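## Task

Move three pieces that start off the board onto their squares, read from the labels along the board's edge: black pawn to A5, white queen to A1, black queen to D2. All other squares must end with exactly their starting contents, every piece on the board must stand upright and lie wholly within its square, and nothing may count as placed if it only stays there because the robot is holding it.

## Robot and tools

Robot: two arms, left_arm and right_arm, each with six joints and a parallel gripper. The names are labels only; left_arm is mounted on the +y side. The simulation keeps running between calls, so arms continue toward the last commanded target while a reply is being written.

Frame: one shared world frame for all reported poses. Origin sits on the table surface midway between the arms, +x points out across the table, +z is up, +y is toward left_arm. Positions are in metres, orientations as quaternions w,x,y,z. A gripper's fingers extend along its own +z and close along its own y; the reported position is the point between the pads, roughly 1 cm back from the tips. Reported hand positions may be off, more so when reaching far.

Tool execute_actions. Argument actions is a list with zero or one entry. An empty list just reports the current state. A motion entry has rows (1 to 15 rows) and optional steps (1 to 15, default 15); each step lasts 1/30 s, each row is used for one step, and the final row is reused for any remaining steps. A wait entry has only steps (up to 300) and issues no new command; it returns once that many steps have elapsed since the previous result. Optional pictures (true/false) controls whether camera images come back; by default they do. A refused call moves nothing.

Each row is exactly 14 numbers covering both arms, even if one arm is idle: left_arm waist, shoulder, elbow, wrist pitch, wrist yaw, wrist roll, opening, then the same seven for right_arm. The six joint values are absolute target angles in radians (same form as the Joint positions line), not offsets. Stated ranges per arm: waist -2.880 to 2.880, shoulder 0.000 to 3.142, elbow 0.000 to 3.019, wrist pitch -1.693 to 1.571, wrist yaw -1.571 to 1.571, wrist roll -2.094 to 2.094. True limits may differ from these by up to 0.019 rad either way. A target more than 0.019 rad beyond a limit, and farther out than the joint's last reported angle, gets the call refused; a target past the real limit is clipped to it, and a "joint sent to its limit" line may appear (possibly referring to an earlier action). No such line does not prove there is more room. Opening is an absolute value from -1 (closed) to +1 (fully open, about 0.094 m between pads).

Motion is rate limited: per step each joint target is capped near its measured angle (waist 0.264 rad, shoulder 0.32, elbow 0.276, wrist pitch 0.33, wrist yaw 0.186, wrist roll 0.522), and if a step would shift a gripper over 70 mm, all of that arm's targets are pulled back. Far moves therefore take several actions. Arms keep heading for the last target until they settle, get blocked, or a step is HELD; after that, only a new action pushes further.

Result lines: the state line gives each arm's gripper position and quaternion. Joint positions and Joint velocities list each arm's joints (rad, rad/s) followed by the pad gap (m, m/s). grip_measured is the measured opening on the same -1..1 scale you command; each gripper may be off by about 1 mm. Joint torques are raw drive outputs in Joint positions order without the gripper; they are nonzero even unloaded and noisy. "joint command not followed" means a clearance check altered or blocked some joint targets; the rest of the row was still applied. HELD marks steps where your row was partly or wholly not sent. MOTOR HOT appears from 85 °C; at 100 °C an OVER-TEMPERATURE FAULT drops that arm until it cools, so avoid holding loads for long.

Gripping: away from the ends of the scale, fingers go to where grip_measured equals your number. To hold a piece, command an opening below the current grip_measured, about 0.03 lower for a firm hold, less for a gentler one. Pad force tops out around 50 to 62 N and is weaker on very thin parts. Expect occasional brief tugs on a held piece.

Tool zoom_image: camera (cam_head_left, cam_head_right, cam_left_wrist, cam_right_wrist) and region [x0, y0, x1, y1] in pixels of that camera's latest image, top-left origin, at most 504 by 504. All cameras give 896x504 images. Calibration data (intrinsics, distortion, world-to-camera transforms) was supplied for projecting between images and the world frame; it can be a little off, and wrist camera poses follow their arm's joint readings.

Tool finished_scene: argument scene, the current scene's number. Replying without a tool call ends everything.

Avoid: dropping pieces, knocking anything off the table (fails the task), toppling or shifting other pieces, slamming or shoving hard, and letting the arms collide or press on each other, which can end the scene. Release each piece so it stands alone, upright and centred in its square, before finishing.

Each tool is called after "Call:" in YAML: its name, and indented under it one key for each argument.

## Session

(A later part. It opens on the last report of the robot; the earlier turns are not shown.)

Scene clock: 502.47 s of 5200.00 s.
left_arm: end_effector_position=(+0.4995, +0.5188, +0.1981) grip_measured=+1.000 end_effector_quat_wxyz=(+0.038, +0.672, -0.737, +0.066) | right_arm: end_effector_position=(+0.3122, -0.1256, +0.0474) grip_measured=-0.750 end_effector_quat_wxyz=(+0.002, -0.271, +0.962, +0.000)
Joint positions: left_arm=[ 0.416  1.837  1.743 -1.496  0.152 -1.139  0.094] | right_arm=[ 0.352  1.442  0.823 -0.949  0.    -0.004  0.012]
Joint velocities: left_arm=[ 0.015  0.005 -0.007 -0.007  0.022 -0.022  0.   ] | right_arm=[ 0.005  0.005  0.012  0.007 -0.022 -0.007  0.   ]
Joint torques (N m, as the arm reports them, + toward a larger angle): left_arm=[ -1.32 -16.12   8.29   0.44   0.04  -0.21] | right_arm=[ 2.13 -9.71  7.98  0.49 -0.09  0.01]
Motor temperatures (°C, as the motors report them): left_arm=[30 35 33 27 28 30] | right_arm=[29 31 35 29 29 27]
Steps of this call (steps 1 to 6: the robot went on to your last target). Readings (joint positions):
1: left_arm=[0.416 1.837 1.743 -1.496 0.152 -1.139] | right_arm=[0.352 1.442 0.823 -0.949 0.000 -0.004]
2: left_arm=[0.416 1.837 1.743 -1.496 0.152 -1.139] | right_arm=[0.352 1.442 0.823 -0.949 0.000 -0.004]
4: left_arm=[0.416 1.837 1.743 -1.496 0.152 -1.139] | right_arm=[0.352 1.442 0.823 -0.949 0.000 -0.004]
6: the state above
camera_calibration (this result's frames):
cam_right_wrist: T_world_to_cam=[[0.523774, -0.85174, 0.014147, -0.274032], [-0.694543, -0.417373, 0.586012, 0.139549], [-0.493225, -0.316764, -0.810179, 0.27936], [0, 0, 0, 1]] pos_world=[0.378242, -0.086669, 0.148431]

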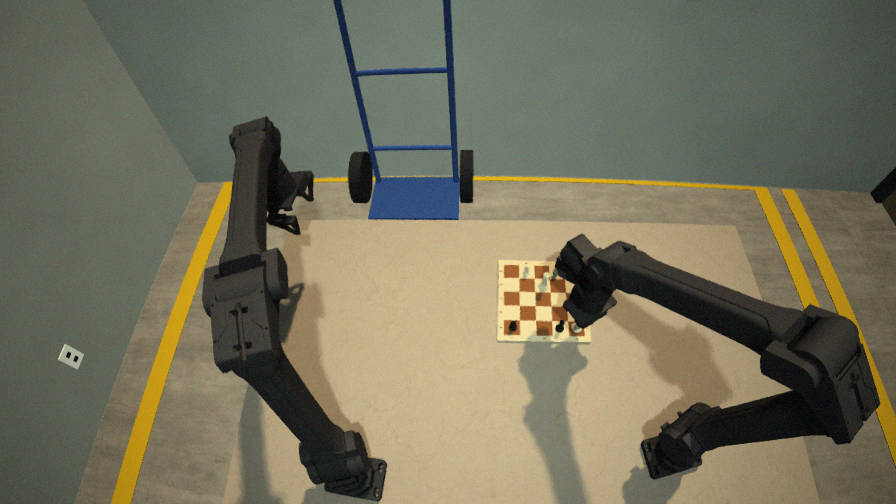

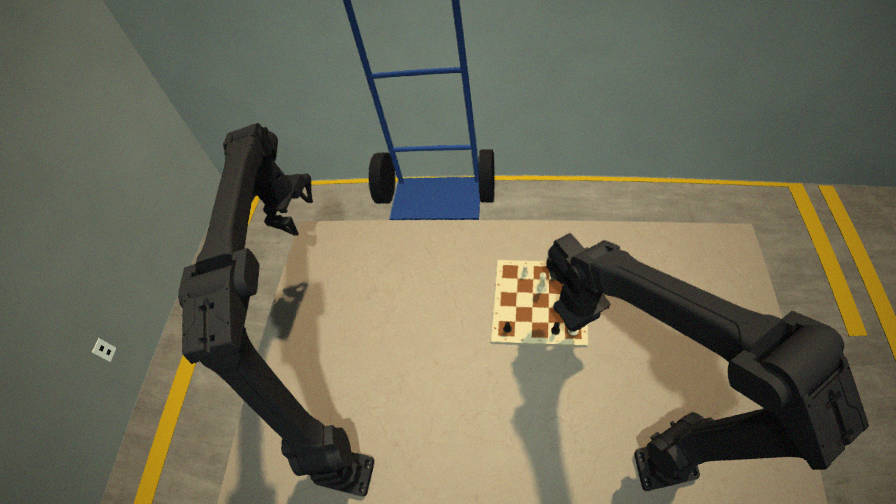

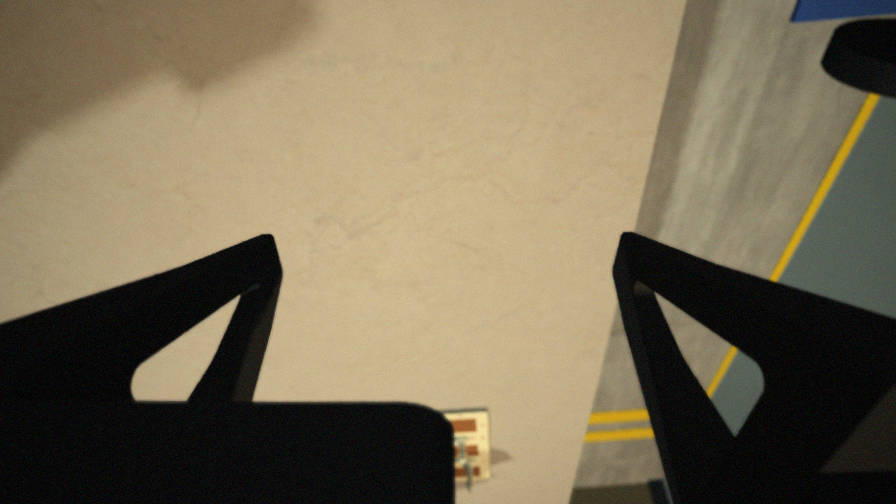

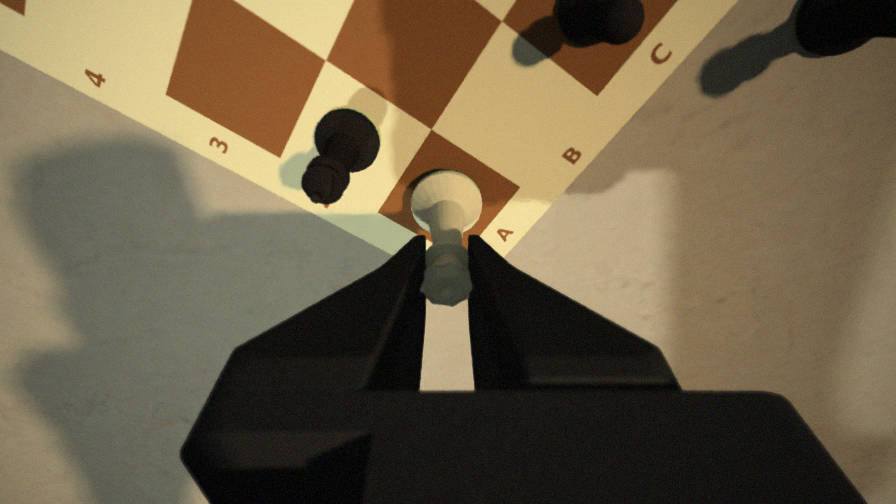

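Call:
execute_actions:
  actions:
    - {"rows":[[0.416,1.837,1.743,-1.496,0.152,-1.139,1,0.359,1.451,0.828,-0.937,0,0,-0.78],[0.416,1.837,1.743,-1.496,0.152,-1.139,1,0.359,1.453,0.828,-0.937,0,0,-0.78],[0.416,1.837,1.743,-1.496,0.152,-1.139,1,0.359,1.455,0.828,-0.937,0,0,-0.78],[0.416,1.837,1.743,-1.496,0.152,-1.139,1,0.359,1.457,0.828,-0.937,0,0,-0.78]],"steps":14}
  pictures: false

Call:
execute_actions:
  actions:
    - {"rows":[[0.416,1.837,1.743,-1.496,0.152,-1.139,1,0.359,1.457,0.828,-0.937,0,0,-0.75],[0.416,1.837,1.743,-1.496,0.152,-1.139,1,0.359,1.457,0.828,-0.937,0,0,-0.73],[0.416,1.837,1.743,-1.496,0.152,-1.139,1,0.359,1.457,0.828,-0.937,0,0,-0.71],[0.416,1.837,1.743,-1.496,0.152,-1.139,1,0.359,1.457,0.828,-0.937,0,0,-0.69],[0.416,1.837,1.743,-1.496,0.152,-1.139,1,0.359,1.457,0.828,-0.937,0,0,-0.66],[0.416,1.837,1.743,-1.496,0.152,-1.139,1,0.359,1.457,0.828,-0.937,0,0,-0.6],[0.416,1.837,1.743,-1.496,0.152,-1.139,1,0.359,1.452,0.84,-0.942,0,0,-0.52],[0.416,1.837,1.743,-1.496,0.152,-1.139,1,0.359,1.446,0.85,-0.947,0,0,-0.45],[0.416,1.837,1.743,-1.496,0.152,-1.139,1,0.359,1.44,0.858,-0.952,0,0,-0.45]],"steps":10}

Call:
execute_actions:
  actions:
    - {"rows":[[0.416,1.837,1.743,-1.496,0.152,-1.139,1,0.359,1.434,0.866,-0.957,0,0,-0.45],[0.416,1.837,1.743,-1.496,0.152,-1.139,1,0.359,1.427,0.873,-0.964,0,0,-0.45],[0.416,1.837,1.743,-1.496,0.152,-1.139,1,0.359,1.419,0.881,-0.974,0,0,-0.45],[0.416,1.837,1.743,-1.496,0.152,-1.139,1,0.359,1.41,0.89,-0.987,0,0,-0.45],[0.416,1.837,1.743,-1.496,0.152,-1.139,1,0.359,1.4,0.9,-1.003,0,0,-0.45],[0.416,1.837,1.743,-1.496,0.152,-1.139,1,0.359,1.39,0.91,-1.021,0,0,-0.45],[0.416,1.837,1.743,-1.496,0.152,-1.139,1,0.359,1.38,0.92,-1.04,0,0,-0.45],[0.416,1.837,1.743,-1.496,0.152,-1.139,1,0.359,1.37,0.93,-1.06,0,0,-0.45],[0.416,1.837,1.743,-1.496,0.152,-1.139,1,0.357,1.361,0.94,-1.08,0,0,-0.45],[0.416,1.837,1.743,-1.496,0.152,-1.139,1,0.354,1.353,0.95,-1.099,0,0,-0.45],[0.416,1.837,1.743,-1.496,0.152,-1.139,1,0.35,1.347,0.96,-1.117,0,0,-0.45],[0.416,1.837,1.743,-1.496,0.152,-1.139,1,0.345,1.345,0.971,-1.133,0,-0.01,-0.45],[0.416,1.837,1.743,-1.496,0.152,-1.139,1,0.338,1.347,0.983,-1.146,0,-0.03,-0.4],[0.416,1.837,1.743,-1.496,0.152,-1.139,1,0.328,1.353,0.996,-1.155,0,-0.05,-0.35],[0.416,1.837,1.743,-1.496,0.152,-1.139,1,0.316,1.362,1.01,-1.161,0,-0.07,-0.3]],"steps":15}
  pictures: false

Call:
execute_actions:
  actions:
    - {"rows":[[0.416,1.837,1.743,-1.496,0.152,-1.139,1,0.302,1.373,1.024,-1.165,0,-0.09,-0.3],[0.416,1.837,1.743,-1.496,0.152,-1.139,1,0.286,1.385,1.039,-1.168,0,-0.11,-0.3],[0.416,1.837,1.743,-1.496,0.152,-1.139,1,0.269,1.398,1.054,-1.171,0,-0.13,-0.3],[0.416,1.837,1.743,-1.496,0.152,-1.139,1,0.251,1.411,1.069,-1.173,0,-0.15,-0.3],[0.416,1.837,1.743,-1.496,0.152,-1.139,1,0.232,1.425,1.084,-1.175,0,-0.17,-0.3],[0.416,1.837,1.743,-1.496,0.152,-1.139,1,0.213,1.439,1.098,-1.177,0,-0.19,-0.3],[0.416,1.837,1.743,-1.496,0.152,-1.139,1,0.194,1.452,1.112,-1.179,0,-0.21,-0.3],[0.416,1.837,1.743,-1.496,0.152,-1.139,1,0.175,1.465,1.125,-1.181,0,-0.23,-0.3],[0.416,1.837,1.743,-1.496,0.152,-1.139,1,0.157,1.477,1.137,-1.182,0,-0.25,-0.3],[0.416,1.837,1.743,-1.496,0.152,-1.139,1,0.14,1.489,1.148,-1.183,0,-0.265,-0.3],[0.416,1.837,1.743,-1.496,0.152,-1.139,1,0.125,1.5,1.158,-1.184,0,-0.275,-0.3],[0.416,1.837,1.743,-1.496,0.152,-1.139,1,0.112,1.509,1.167,-1.185,0,-0.275,-0.3],[0.416,1.837,1.743,-1.496,0.152,-1.139,1,0.101,1.517,1.175,-1.186,0,-0.275,-0.3],[0.416,1.837,1.743,-1.496,0.152,-1.139,1,0.092,1.524,1.181,-1.187,0,-0.275,-0.3],[0.416,1.837,1.743,-1.496,0.152,-1.139,1,0.085,1.53,1.186,-1.187,0,-0.275,-0.3]],"steps":15}
  pictures: false

Call:
execute_actions:
  actions:
    - {"rows":[[0.416,1.837,1.743,-1.496,0.152,-1.139,1,0.08,1.534,1.189,-1.187,0,-0.275,-0.3],[0.416,1.837,1.743,-1.496,0.152,-1.139,1,0.077,1.537,1.191,-1.187,0,-0.275,-0.3],[0.416,1.837,1.743,-1.496,0.152,-1.139,1,0.075,1.538,1.192,-1.187,0,-0.275,-0.3]],"steps":15}

Scene clock: 548.47 s of 5200.00 s.
left_arm: end_effector_position=(+0.4995, +0.5188, +0.1981) grip_measured=+1.000 end_effector_quat_wxyz=(+0.038, +0.672, -0.737, +0.066) | right_arm: end_effector_position=(+0.3117, -0.1259, +0.0452) grip_measured=-0.750 end_effector_quat_wxyz=(-0.002, -0.271, +0.962, -0.001)
Joint positions: left_arm=[ 0.416  1.837  1.743 -1.496  0.152 -1.139  0.094] | right_arm=[ 0.352  1.449  0.823 -0.949  0.    -0.004  0.012]
Joint velocities: left_arm=[ 0.015  0.005  0.002 -0.012  0.022  0.066  0.   ] | right_arm=[ 0.005  0.005  0.012  0.007 -0.007 -0.007 -0.   ]
Joint torques (N m, as the arm reports them, + toward a larger angle): left_arm=[ -0.74 -16.35   8.2    0.42   0.1   -0.22] | right_arm=[ 1.73 -8.83  7.97  0.3  -0.15  0.03]
Motor temperatures (°C, as the motors report them): left_arm=[30 35 33 27 28 30] | right_arm=[29 31 35 29 29 27]
Steps of this call (steps 1 to 15: the robot went on to your last target; steps 16 to 90: nothing new was sent; then 42.53 s passed at rest; steps 91 to 104: all 14 steps of this action). Readings (joint positions):
91: left_arm=[0.416 1.837 1.743 -1.496 0.152 -1.139] | right_arm=[0.352 1.442 0.823 -0.949 0.000 -0.004]
92: left_arm=[0.416 1.837 1.743 -1.496 0.152 -1.139] | right_arm=[0.352 1.442 0.823 -0.949 0.000 -0.004]
94: left_arm=[0.416 1.837 1.743 -1.496 0.152 -1.139] | right_arm=[0.352 1.443 0.823 -0.949 0.000 -0.004]
98: left_arm=[0.416 1.837 1.743 -1.496 0.152 -1.139] | right_arm=[0.352 1.447 0.823 -0.949 0.000 -0.004]
104: the state above

Scene clock: 548.80 s of 5200.00 s.
left_arm: end_effector_position=(+0.4995, +0.5188, +0.1981) grip_measured=+1.000 end_effector_quat_wxyz=(+0.038, +0.672, -0.737, +0.066) | right_arm: end_effector_position=(+0.3117, -0.1259, +0.0452) grip_measured=-0.454 end_effector_quat_wxyz=(-0.002, -0.271, +0.962, -0.001)
Joint positions: left_arm=[ 0.416  1.837  1.743 -1.496  0.152 -1.139  0.094] | right_arm=[ 0.352  1.449  0.823 -0.949  0.    -0.004  0.026]
Joint velocities: left_arm=[ 0.005 -0.015  0.002 -0.002 -0.081  0.037  0.   ] | right_arm=[-0.015  0.005  0.002 -0.007  0.051 -0.022  0.001]
Joint torques (N m, as the arm reports them, + toward a larger angle): left_arm=[ -1.05 -15.94   8.27   0.21   0.07  -0.23] | right_arm=[ 0.95 -9.97 10.22 -0.12 -0.11  0.01]
Motor temperatures (°C, as the motors report them): left_arm=[30 35 33 27 28 30] | right_arm=[29 31 35 29 29 27]
Steps of this call (steps 1 to 10: all 10 steps of this action). Readings (joint positions):
1: left_arm=[0.416 1.837 1.743 -1.496 0.152 -1.139] | right_arm=[0.352 1.449 0.823 -0.949 0.000 -0.004]
2: left_arm=[0.416 1.837 1.743 -1.496 0.152 -1.139] | right_arm=[0.352 1.449 0.823 -0.949 0.000 -0.004]
4: left_arm=[0.416 1.837 1.743 -1.496 0.152 -1.139] | right_arm=[0.352 1.449 0.823 -0.949 0.000 -0.004]
8: left_arm=[0.416 1.837 1.743 -1.496 0.152 -1.139] | right_arm=[0.352 1.449 0.823 -0.949 0.000 -0.004]
10: the state above
camera_calibration (this result's frames):
cam_right_wrist: T_world_to_cam=[[0.523857, -0.851689, 0.014107, -0.274015], [-0.691087, -0.415276, 0.591562, 0.139346], [-0.497968, -0.319643, -0.806136, 0.278117], [0, 0, 0, 1]] pos_world=[0.378338, -0.0866102, 0.145634]

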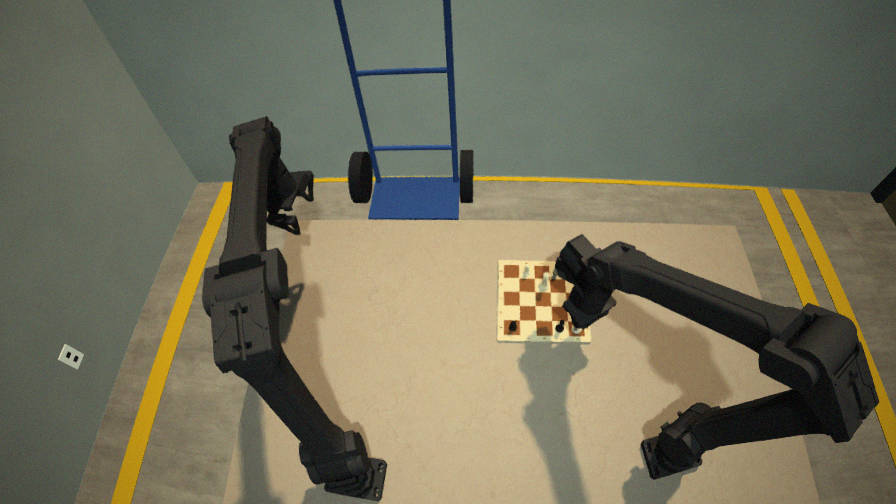

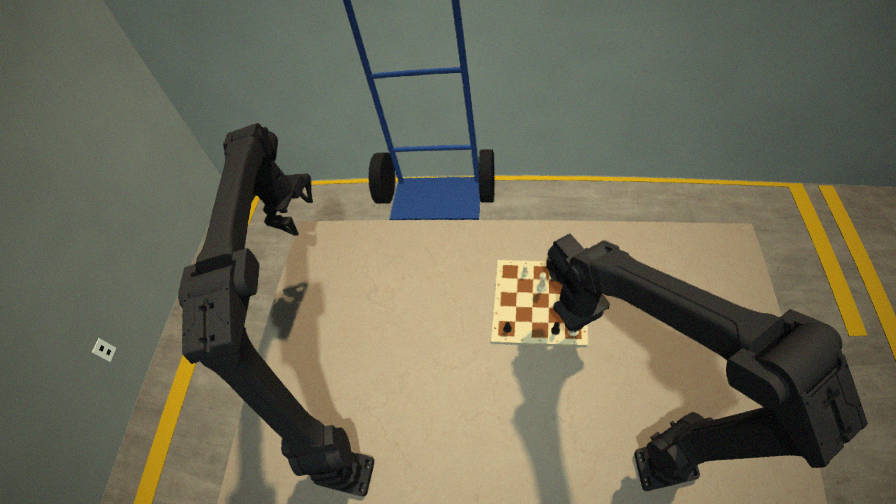

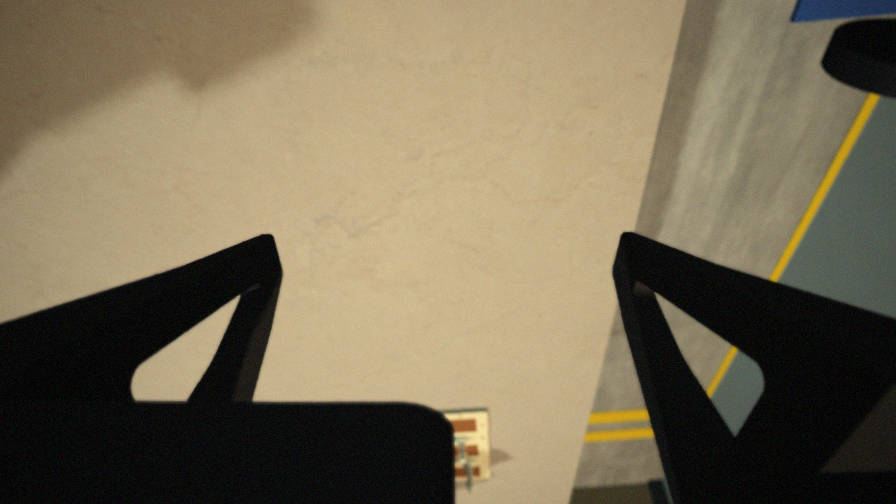

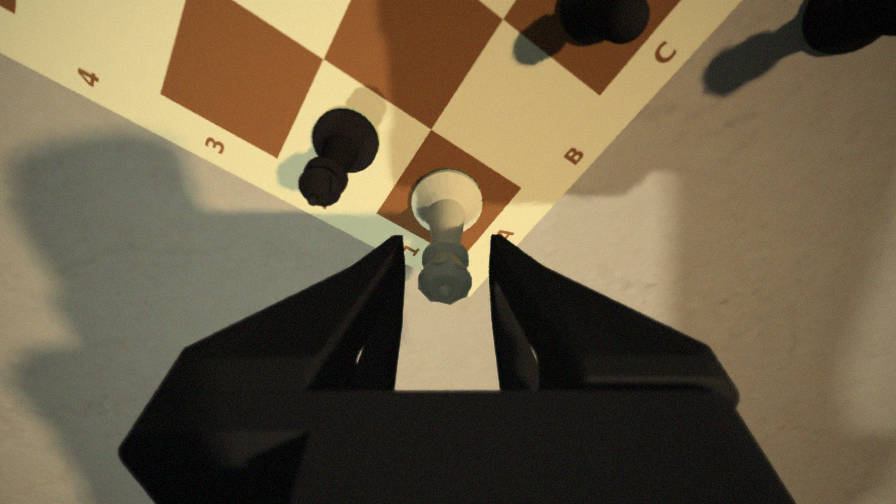

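Scene clock: 549.30 s of 5200.00 s.
left_arm: end_effector_position=(+0.4995, +0.5188, +0.1981) grip_measured=+1.000 end_effector_quat_wxyz=(+0.038, +0.672, -0.737, +0.066) | right_arm: end_effector_position=(+0.3207, -0.1230, +0.1145) grip_measured=-0.323 end_effector_quat_wxyz=(+0.009, -0.278, +0.961, +0.002)
Joint positions: left_arm=[ 0.416  1.837  1.743 -1.496  0.152 -1.139  0.094] | right_arm=[ 0.346  1.355  0.939 -1.135  0.    -0.023  0.032]
Joint velocities: left_arm=[-0.005 -0.015 -0.012 -0.017  0.066 -0.007  0.   ] | right_arm=[-0.151 -0.063  0.422 -0.32  -0.022 -0.271  0.042]
Joint torques (N m, as the arm reports them, + toward a larger angle): left_arm=[ -0.94 -16.22   8.27   0.43   0.04  -0.14] | right_arm=[ 0.15 -8.46 11.94 -0.12 -0.07 -0.04]
Motor temperatures (°C, as the motors report them): left_arm=[30 35 33 27 28 30] | right_arm=[29 31 35 29 29 27]
Steps of this call (steps 1 to 15: all 15 steps of this action). Readings (joint positions):
1: left_arm=[0.416 1.837 1.743 -1.496 0.152 -1.139] | right_arm=[0.352 1.449 0.823 -0.949 0.000 -0.004]
2: left_arm=[0.416 1.837 1.743 -1.496 0.152 -1.139] | right_arm=[0.352 1.449 0.823 -0.950 0.000 -0.004]
4: left_arm=[0.416 1.837 1.743 -1.496 0.152 -1.139] | right_arm=[0.352 1.447 0.826 -0.962 0.000 -0.004]
8: left_arm=[0.416 1.837 1.743 -1.496 0.152 -1.139] | right_arm=[0.352 1.422 0.851 -1.020 0.000 -0.004]
15: the state above

Scene clock: 549.80 s of 5200.00 s.
left_arm: end_effector_position=(+0.4995, +0.5188, +0.1981) grip_measured=+1.000 end_effector_quat_wxyz=(+0.038, +0.672, -0.737, +0.066) | right_arm: end_effector_position=(+0.4153, -0.1881, +0.1190) grip_measured=-0.302 end_effector_quat_wxyz=(-0.000, -0.262, +0.965, -0.000)
Joint positions: left_arm=[ 0.416  1.837  1.743 -1.496  0.152 -1.139  0.094] | right_arm=[ 0.096  1.519  1.122 -1.175  0.    -0.24   0.033]
Joint velocities: left_arm=[-0.005 -0.015 -0.007 -0.002 -0.007  0.022  0.   ] | right_arm=[-0.327  0.23   0.149 -0.037 -0.022 -0.198  0.001]
Joint torques (N m, as the arm reports them, + toward a larger angle): left_arm=[ -0.09 -16.13   8.27   0.48   0.05  -0.19] | right_arm=[  1.26 -13.14  12.67  -0.25  -0.11  -0.11]
Motor temperatures (°C, as the motors report them): left_arm=[30 35 33 27 28 30] | right_arm=[29 31 35 29 29 27]
Steps of this call (steps 1 to 15: all 15 steps of this action). Readings (joint positions):
1: left_arm=[0.416 1.837 1.743 -1.496 0.152 -1.139] | right_arm=[0.339 1.355 0.953 -1.144 0.000 -0.035]
2: left_arm=[0.416 1.837 1.743 -1.496 0.152 -1.139] | right_arm=[0.329 1.357 0.967 -1.150 0.000 -0.048]
4: left_arm=[0.416 1.837 1.743 -1.496 0.152 -1.139] | right_arm=[0.300 1.369 0.995 -1.159 0.000 -0.078]
8: left_arm=[0.416 1.837 1.743 -1.496 0.152 -1.139] | right_arm=[0.220 1.423 1.056 -1.168 0.000 -0.148]
15: the state above

Scene clock: 550.30 s of 5200.00 s.
left_arm: end_effector_position=(+0.4995, +0.5188, +0.1981) grip_measured=+1.000 end_effector_quat_wxyz=(+0.038, +0.672, -0.737, +0.066) | right_arm: end_effector_position=(+0.4224, -0.1966, +0.1161) grip_measured=-0.302 end_effector_quat_wxyz=(-0.004, -0.263, +0.965, -0.000)
Joint positions: left_arm=[ 0.416  1.837  1.743 -1.496  0.152 -1.139  0.094] | right_arm=[ 0.072  1.538  1.136 -1.178  0.    -0.267  0.033]
Joint velocities: left_arm=[ 0.005 -0.015  0.007 -0.002 -0.037 -0.007  0.   ] | right_arm=[-0.005 -0.005  0.012  0.022 -0.007 -0.081 -0.   ]
Joint torques (N m, as the arm reports them, + toward a larger angle): left_arm=[ -1.13 -15.85   8.08   0.34   0.03  -0.23] | right_arm=[  1.47 -12.65  12.76  -0.37  -0.12  -0.09]
Motor temperatures (°C, as the motors report them): left_arm=[30 35 33 27 28 30] | right_arm=[29 31 35 29 29 27]
Steps of this call (steps 1 to 15: all 15 steps of this action). Readings (joint positions):
1: left_arm=[0.416 1.837 1.743 -1.496 0.152 -1.139] | right_arm=[0.086 1.526 1.127 -1.176 0.000 -0.245]
2: left_arm=[0.416 1.837 1.743 -1.496 0.152 -1.139] | right_arm=[0.079 1.532 1.130 -1.176 0.000 -0.250]
4: left_arm=[0.416 1.837 1.743 -1.496 0.152 -1.139] | right_arm=[0.072 1.537 1.133 -1.176 0.000 -0.256]
8: left_arm=[0.416 1.837 1.743 -1.496 0.152 -1.139] | right_arm=[0.072 1.538 1.135 -1.178 0.000 -0.263]
15: the state above
camera_calibration (this result's frames):
cam_right_wrist: T_world_to_cam=[[0.5089, -0.860744, 0.0118076, -0.388418], [-0.694985, -0.402727, 0.595657, 0.148117], [-0.507953, -0.311336, -0.803152, 0.373298], [0, 0, 0, 1]] pos_world=[0.490223, -0.158457, 0.216174]

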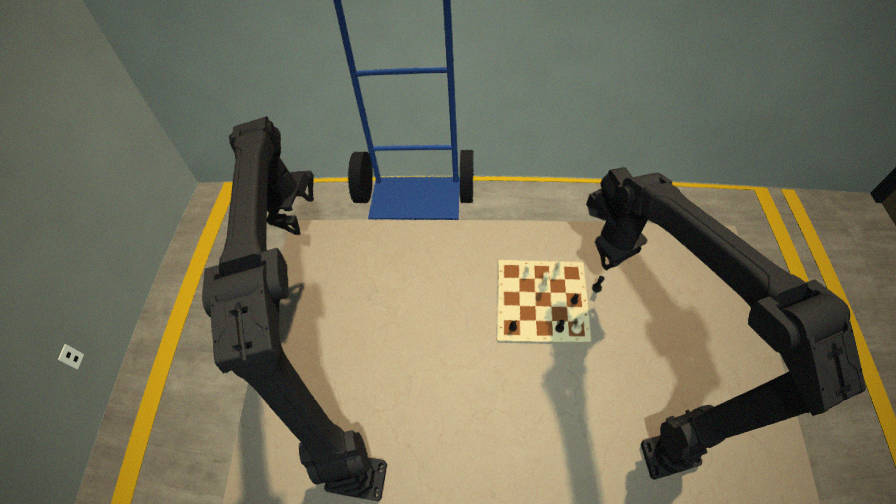

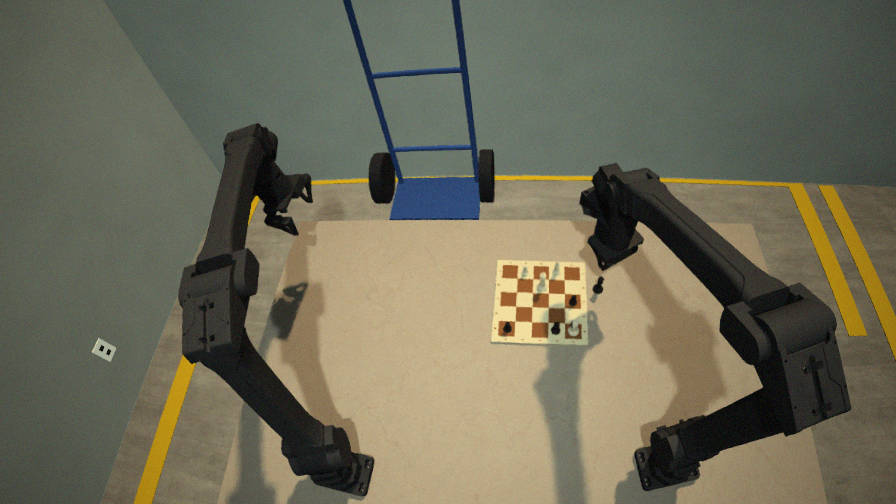

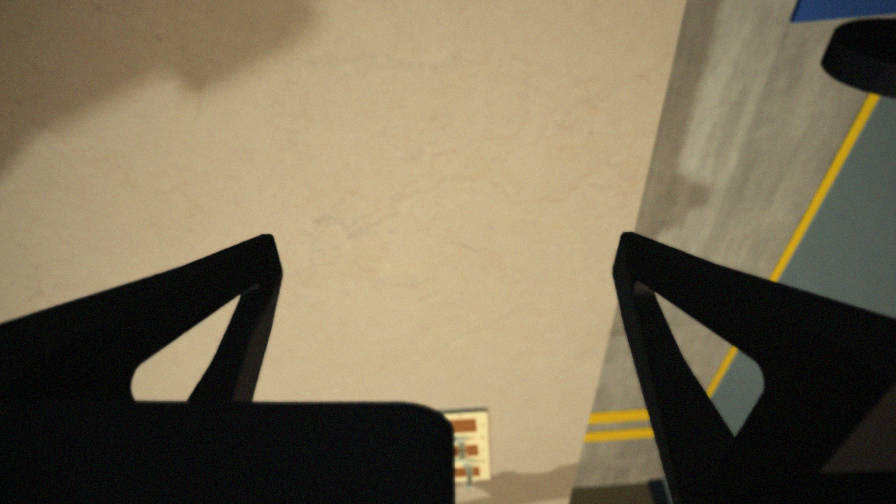

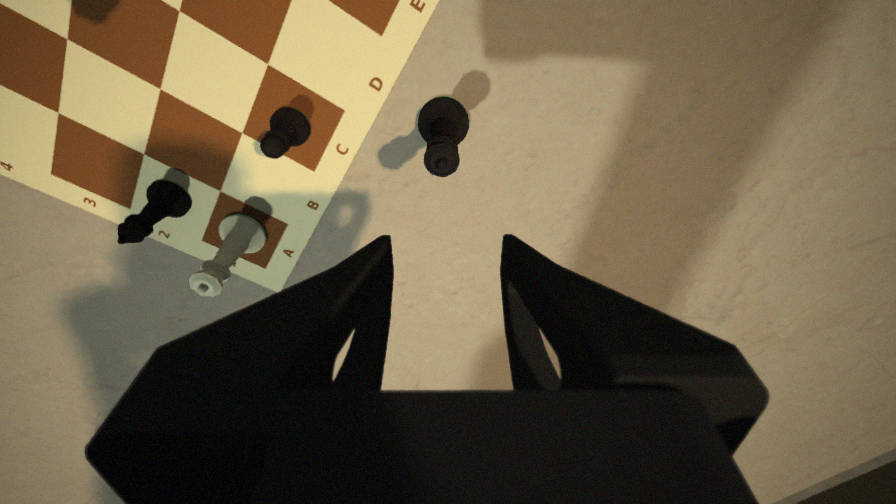

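Call:
execute_actions:
  actions:
    - {"rows":[[0.416,1.837,1.743,-1.496,0.152,-1.139,1,0.078,1.541,1.172,-1.18,0,-0.275,-0.3],[0.416,1.837,1.743,-1.496,0.152,-1.139,1,0.081,1.544,1.155,-1.172,0,-0.275,-0.3],[0.416,1.837,1.743,-1.496,0.152,-1.139,1,0.083,1.548,1.142,-1.163,0,-0.275,-0.3],[0.416,1.837,1.743,-1.496,0.152,-1.139,1,0.085,1.552,1.135,-1.153,0,-0.275,-0.3],[0.416,1.837,1.743,-1.496,0.152,-1.139,1,0.087,1.557,1.128,-1.141,0,-0.275,-0.3],[0.416,1.837,1.743,-1.496,0.152,-1.139,1,0.089,1.562,1.12,-1.128,0,-0.275,-0.3],[0.416,1.837,1.743,-1.496,0.152,-1.139,1,0.089,1.568,1.112,-1.114,0,-0.275,-0.3],[0.416,1.837,1.743,-1.496,0.152,-1.139,1,0.089,1.574,1.104,-1.099,0,-0.275,-0.3],[0.416,1.837,1.743,-1.496,0.152,-1.139,1,0.089,1.58,1.096,-1.084,0,-0.275,-0.3],[0.416,1.837,1.743,-1.496,0.152,-1.139,1,0.089,1.586,1.088,-1.069,0,-0.275,-0.3],[0.416,1.837,1.743,-1.496,0.152,-1.139,1,0.089,1.592,1.08,-1.054,0,-0.275,-0.3],[0.416,1.837,1.743,-1.496,0.152,-1.139,1,0.089,1.598,1.072,-1.039,0,-0.275,-0.3],[0.416,1.837,1.743,-1.496,0.152,-1.139,1,0.089,1.604,1.064,-1.024,0,-0.275,-0.3],[0.416,1.837,1.743,-1.496,0.152,-1.139,1,0.089,1.609,1.057,-1.01,0,-0.275,-0.3],[0.416,1.837,1.743,-1.496,0.152,-1.139,1,0.089,1.614,1.051,-0.997,0,-0.275,-0.3]],"steps":15}
  pictures: false

Call:
execute_actions:
  actions:
    - {"rows":[[0.416,1.837,1.743,-1.496,0.152,-1.139,1,0.089,1.618,1.045,-0.985,0,-0.275,-0.3],[0.416,1.837,1.743,-1.496,0.152,-1.139,1,0.089,1.621,1.041,-0.975,0,-0.275,-0.3],[0.416,1.837,1.743,-1.496,0.152,-1.139,1,0.089,1.624,1.038,-0.967,0,-0.275,-0.3],[0.416,1.837,1.743,-1.496,0.152,-1.139,1,0.089,1.626,1.035,-0.961,0,-0.275,-0.3],[0.416,1.837,1.743,-1.496,0.152,-1.139,1,0.089,1.627,1.034,-0.957,0,-0.275,-0.3]],"steps":15}

Scene clock: 574.13 s of 5200.00 s.
left_arm: end_effector_position=(+0.4995, +0.5188, +0.1981) grip_measured=+1.000 end_effector_quat_wxyz=(+0.038, +0.672, -0.737, +0.066) | right_arm: end_effector_position=(+0.4218, -0.1919, +0.0665) grip_measured=-0.302 end_effector_quat_wxyz=(+0.000, -0.269, +0.963, -0.000)
Joint positions: left_arm=[ 0.416  1.837  1.743 -1.496  0.152 -1.139  0.094] | right_arm=[ 0.083  1.595  1.059 -1.034  0.    -0.268  0.033]
Joint velocities: left_arm=[ 0.015  0.005 -0.007  0.002 -0.022 -0.022  0.   ] | right_arm=[-0.005  0.249 -0.222  0.388 -0.007  0.022 -0.   ]
Joint torques (N m, as the arm reports them, + toward a larger angle): left_arm=[ -0.45 -16.42   8.16   0.44   0.05  -0.18] | right_arm=[  1.8  -12.21   8.63   0.37  -0.2   -0.1 ]
Motor temperatures (°C, as the motors report them): left_arm=[30 35 33 27 28 30] | right_arm=[29 31 38 29 29 27]
Steps of this call (steps 1 to 15: the robot went on to your last target; steps 16 to 90: nothing new was sent; then 20.33 s passed at rest; steps 91 to 105: all 15 steps of this action). Readings (joint positions):
91: left_arm=[0.416 1.837 1.743 -1.496 0.152 -1.139] | right_arm=[0.072 1.538 1.136 -1.178 0.000 -0.267]
92: left_arm=[0.416 1.837 1.743 -1.496 0.152 -1.139] | right_arm=[0.072 1.538 1.136 -1.178 0.000 -0.267]
94: left_arm=[0.416 1.837 1.743 -1.496 0.152 -1.139] | right_arm=[0.072 1.538 1.136 -1.174 0.000 -0.267]
98: left_arm=[0.416 1.837 1.743 -1.496 0.152 -1.139] | right_arm=[0.079 1.543 1.119 -1.134 0.000 -0.267]
105: the state above

Scene clock: 574.63 s of 5200.00 s.
left_arm: end_effector_position=(+0.4995, +0.5188, +0.1981) grip_measured=+1.000 end_effector_quat_wxyz=(+0.038, +0.672, -0.737, +0.066) | right_arm: end_effector_position=(+0.4200, -0.1924, +0.0413) grip_measured=-0.302 end_effector_quat_wxyz=(-0.001, -0.269, +0.963, -0.000)
Joint positions: left_arm=[ 0.416  1.837  1.743 -1.496  0.152 -1.139  0.094] | right_arm=[ 0.083  1.63   1.025 -0.968  0.    -0.268  0.033]
Joint velocities: left_arm=[ 0.005  0.005 -0.022  0.007 -0.066 -0.007  0.   ] | right_arm=[ 0.005 -0.005  0.002 -0.002  0.007 -0.022  0.001]
Joint torques (N m, as the arm reports them, + toward a larger angle): left_arm=[ -0.02 -16.53   8.2    0.27   0.08  -0.23] | right_arm=[  1.24 -13.     8.46   0.39  -0.12  -0.12]
Motor temperatures (°C, as the motors report them): left_arm=[30 35 33 27 28 30] | right_arm=[29 31 38 29 29 27]
Steps of this call (steps 1 to 15: all 15 steps of this action). Readings (joint positions):
1: left_arm=[0.416 1.837 1.743 -1.496 0.152 -1.139] | right_arm=[0.083 1.603 1.051 -1.021 0.000 -0.268]
2: left_arm=[0.416 1.837 1.743 -1.496 0.152 -1.139] | right_arm=[0.083 1.611 1.043 -1.009 0.000 -0.268]
4: left_arm=[0.416 1.837 1.743 -1.496 0.152 -1.139] | right_arm=[0.083 1.623 1.032 -0.990 0.000 -0.268]
8: left_arm=[0.416 1.837 1.743 -1.496 0.152 -1.139] | right_arm=[0.083 1.630 1.025 -0.972 0.000 -0.268]
15: the state above
camera_calibration (this result's frames):
cam_right_wrist: T_world_to_cam=[[0.519296, -0.854489, 0.0134229, -0.385927], [-0.693499, -0.412175, 0.590907, 0.19051], [-0.499392, -0.316164, -0.806628, 0.308992], [0, 0, 0, 1]] pos_world=[0.486837, -0.153554, 0.141848]

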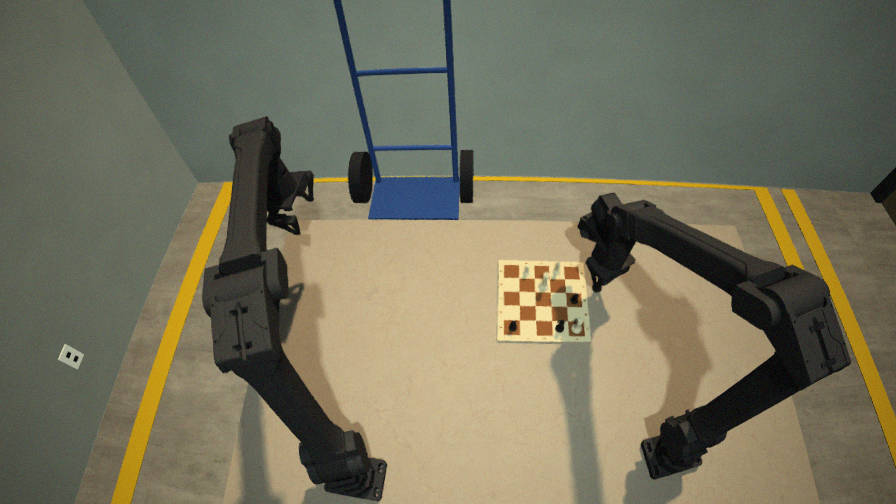

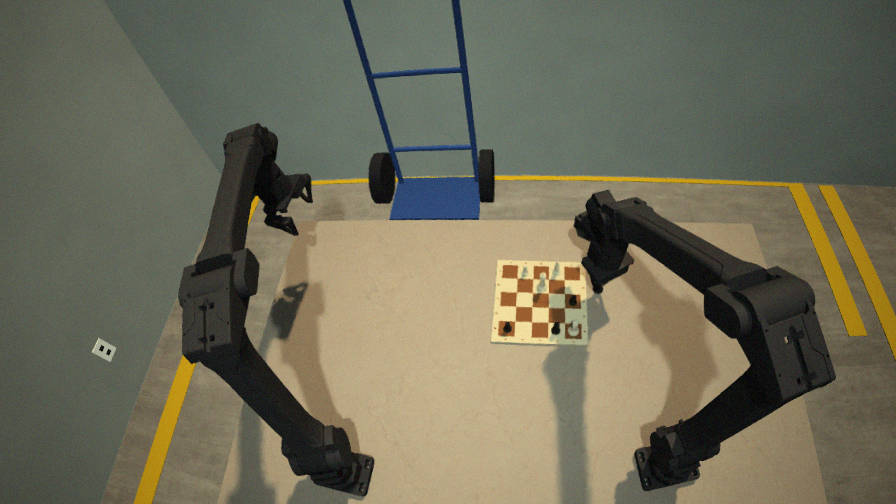

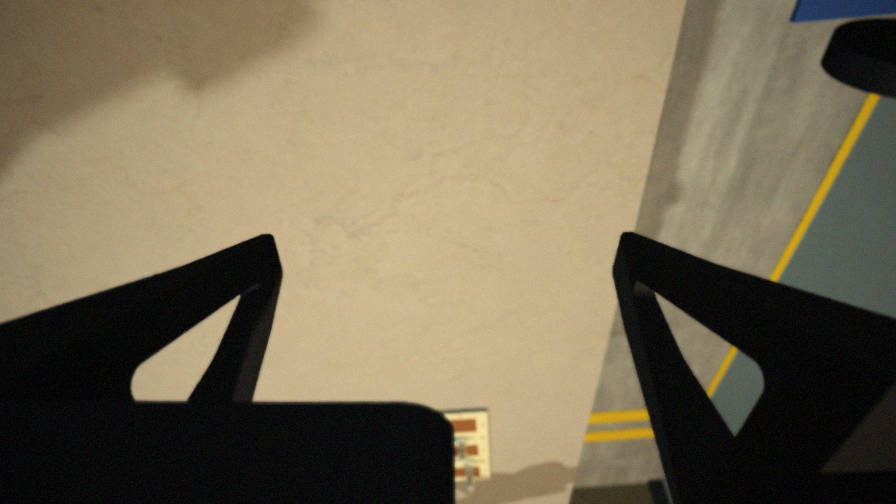

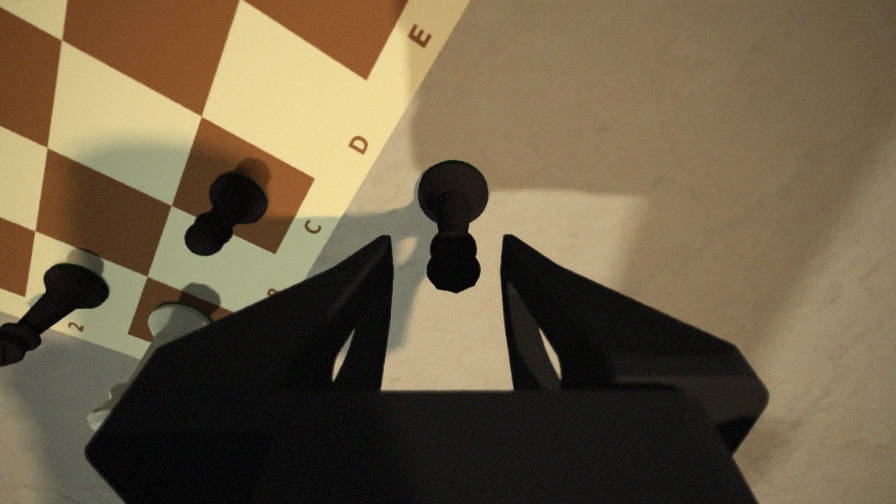

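Call:
execute_actions:
  actions:
    - {"rows":[[0.416,1.837,1.743,-1.496,0.152,-1.139,1,0.083,1.627,1.034,-0.953,0,-0.275,-0.35],[0.416,1.837,1.743,-1.496,0.152,-1.139,1,0.079,1.627,1.034,-0.949,0,-0.275,-0.4],[0.416,1.837,1.743,-1.496,0.152,-1.139,1,0.077,1.627,1.034,-0.949,0,-0.275,-0.45],[0.416,1.837,1.743,-1.496,0.152,-1.139,1,0.075,1.627,1.034,-0.949,0,-0.275,-0.5]],"steps":15}

Scene clock: 582.60 s of 5200.00 s.
left_arm: end_effector_position=(+0.4995, +0.5188, +0.1981) grip_measured=+1.000 end_effector_quat_wxyz=(+0.038, +0.672, -0.737, +0.066) | right_arm: end_effector_position=(+0.4218, -0.1919, +0.0413) grip_measured=-0.498 end_effector_quat_wxyz=(+0.002, -0.269, +0.963, -0.000)
Joint positions: left_arm=[ 0.416  1.837  1.743 -1.496  0.152 -1.139  0.094] | right_arm=[ 0.083  1.63   1.025 -0.961  0.    -0.268  0.024]
Joint velocities: left_arm=[ 0.005 -0.005  0.012 -0.002 -0.007 -0.007  0.   ] | right_arm=[-0.005  0.005 -0.007  0.017 -0.022  0.037 -0.001]
Joint torques (N m, as the arm reports them, + toward a larger angle): left_arm=[ -0.29 -15.84   8.14   0.55   0.01  -0.23] | right_arm=[  0.12 -12.85   8.47   0.37  -0.14  -0.06]
Motor temperatures (°C, as the motors report them): left_arm=[30 36 33 27 28 30] | right_arm=[29 31 37 29 29 27]
Steps of this call (steps 1 to 15: the robot went on to your last target; steps 16 to 90: nothing new was sent; then 4.47 s passed at rest; steps 91 to 105: all 15 steps of this action). Readings (joint positions):
91: left_arm=[0.416 1.837 1.743 -1.496 0.152 -1.139] | right_arm=[0.083 1.630 1.025 -0.968 0.000 -0.268]
92: left_arm=[0.416 1.837 1.743 -1.496 0.152 -1.139] | right_arm=[0.083 1.630 1.025 -0.966 0.000 -0.268]
94: left_arm=[0.416 1.837 1.743 -1.496 0.152 -1.139] | right_arm=[0.083 1.630 1.025 -0.962 0.000 -0.268]
98: left_arm=[0.416 1.837 1.743 -1.496 0.152 -1.139] | right_arm=[0.083 1.630 1.025 -0.961 0.000 -0.268]
105: the state above
camera_calibration (this result's frames):
cam_right_wrist: T_world_to_cam=[[0.519195, -0.854518, 0.0153519, -0.386444], [-0.697599, -0.413339, 0.585241, 0.193639], [-0.493753, -0.314564, -0.810714, 0.308101], [0, 0, 0, 1]] pos_world=[0.487848, -0.153267, 0.142389]

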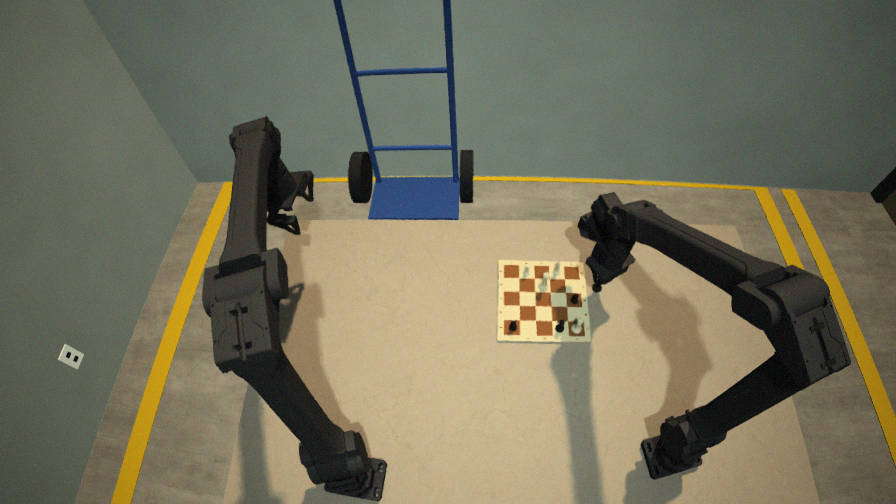

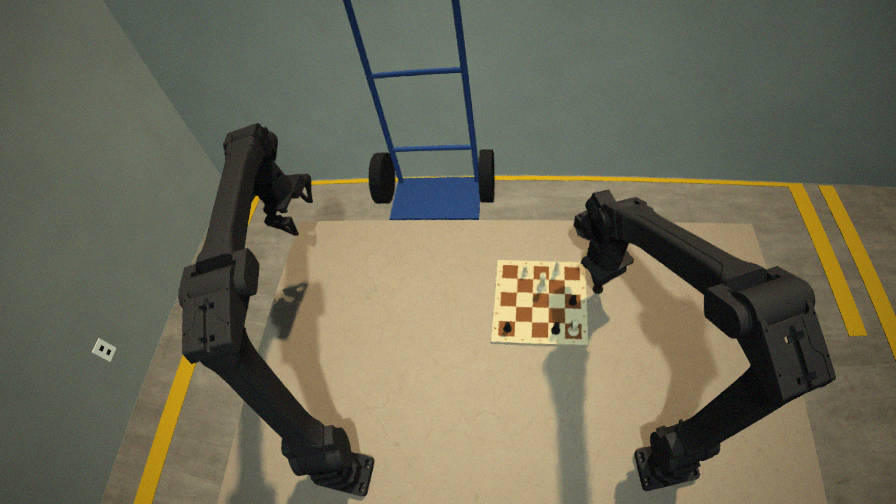

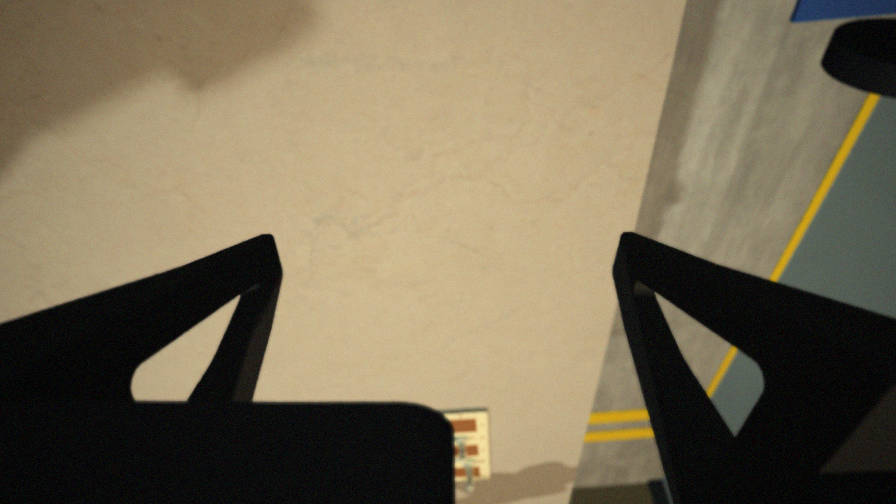

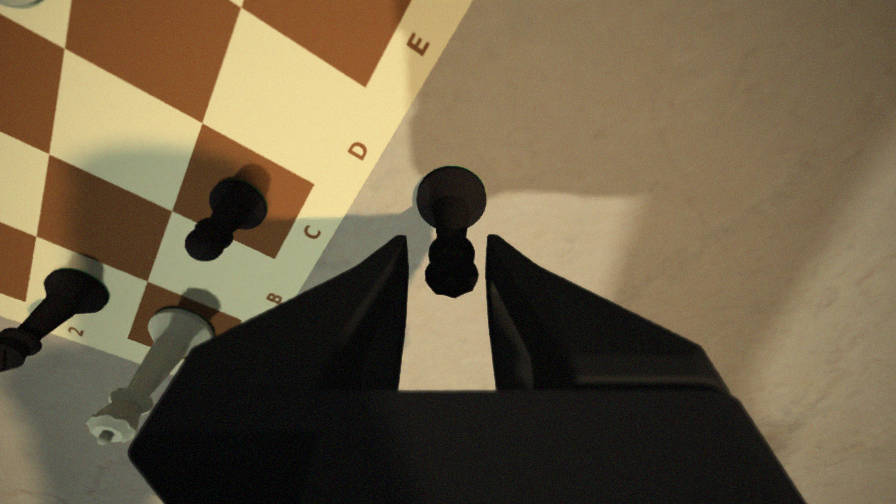

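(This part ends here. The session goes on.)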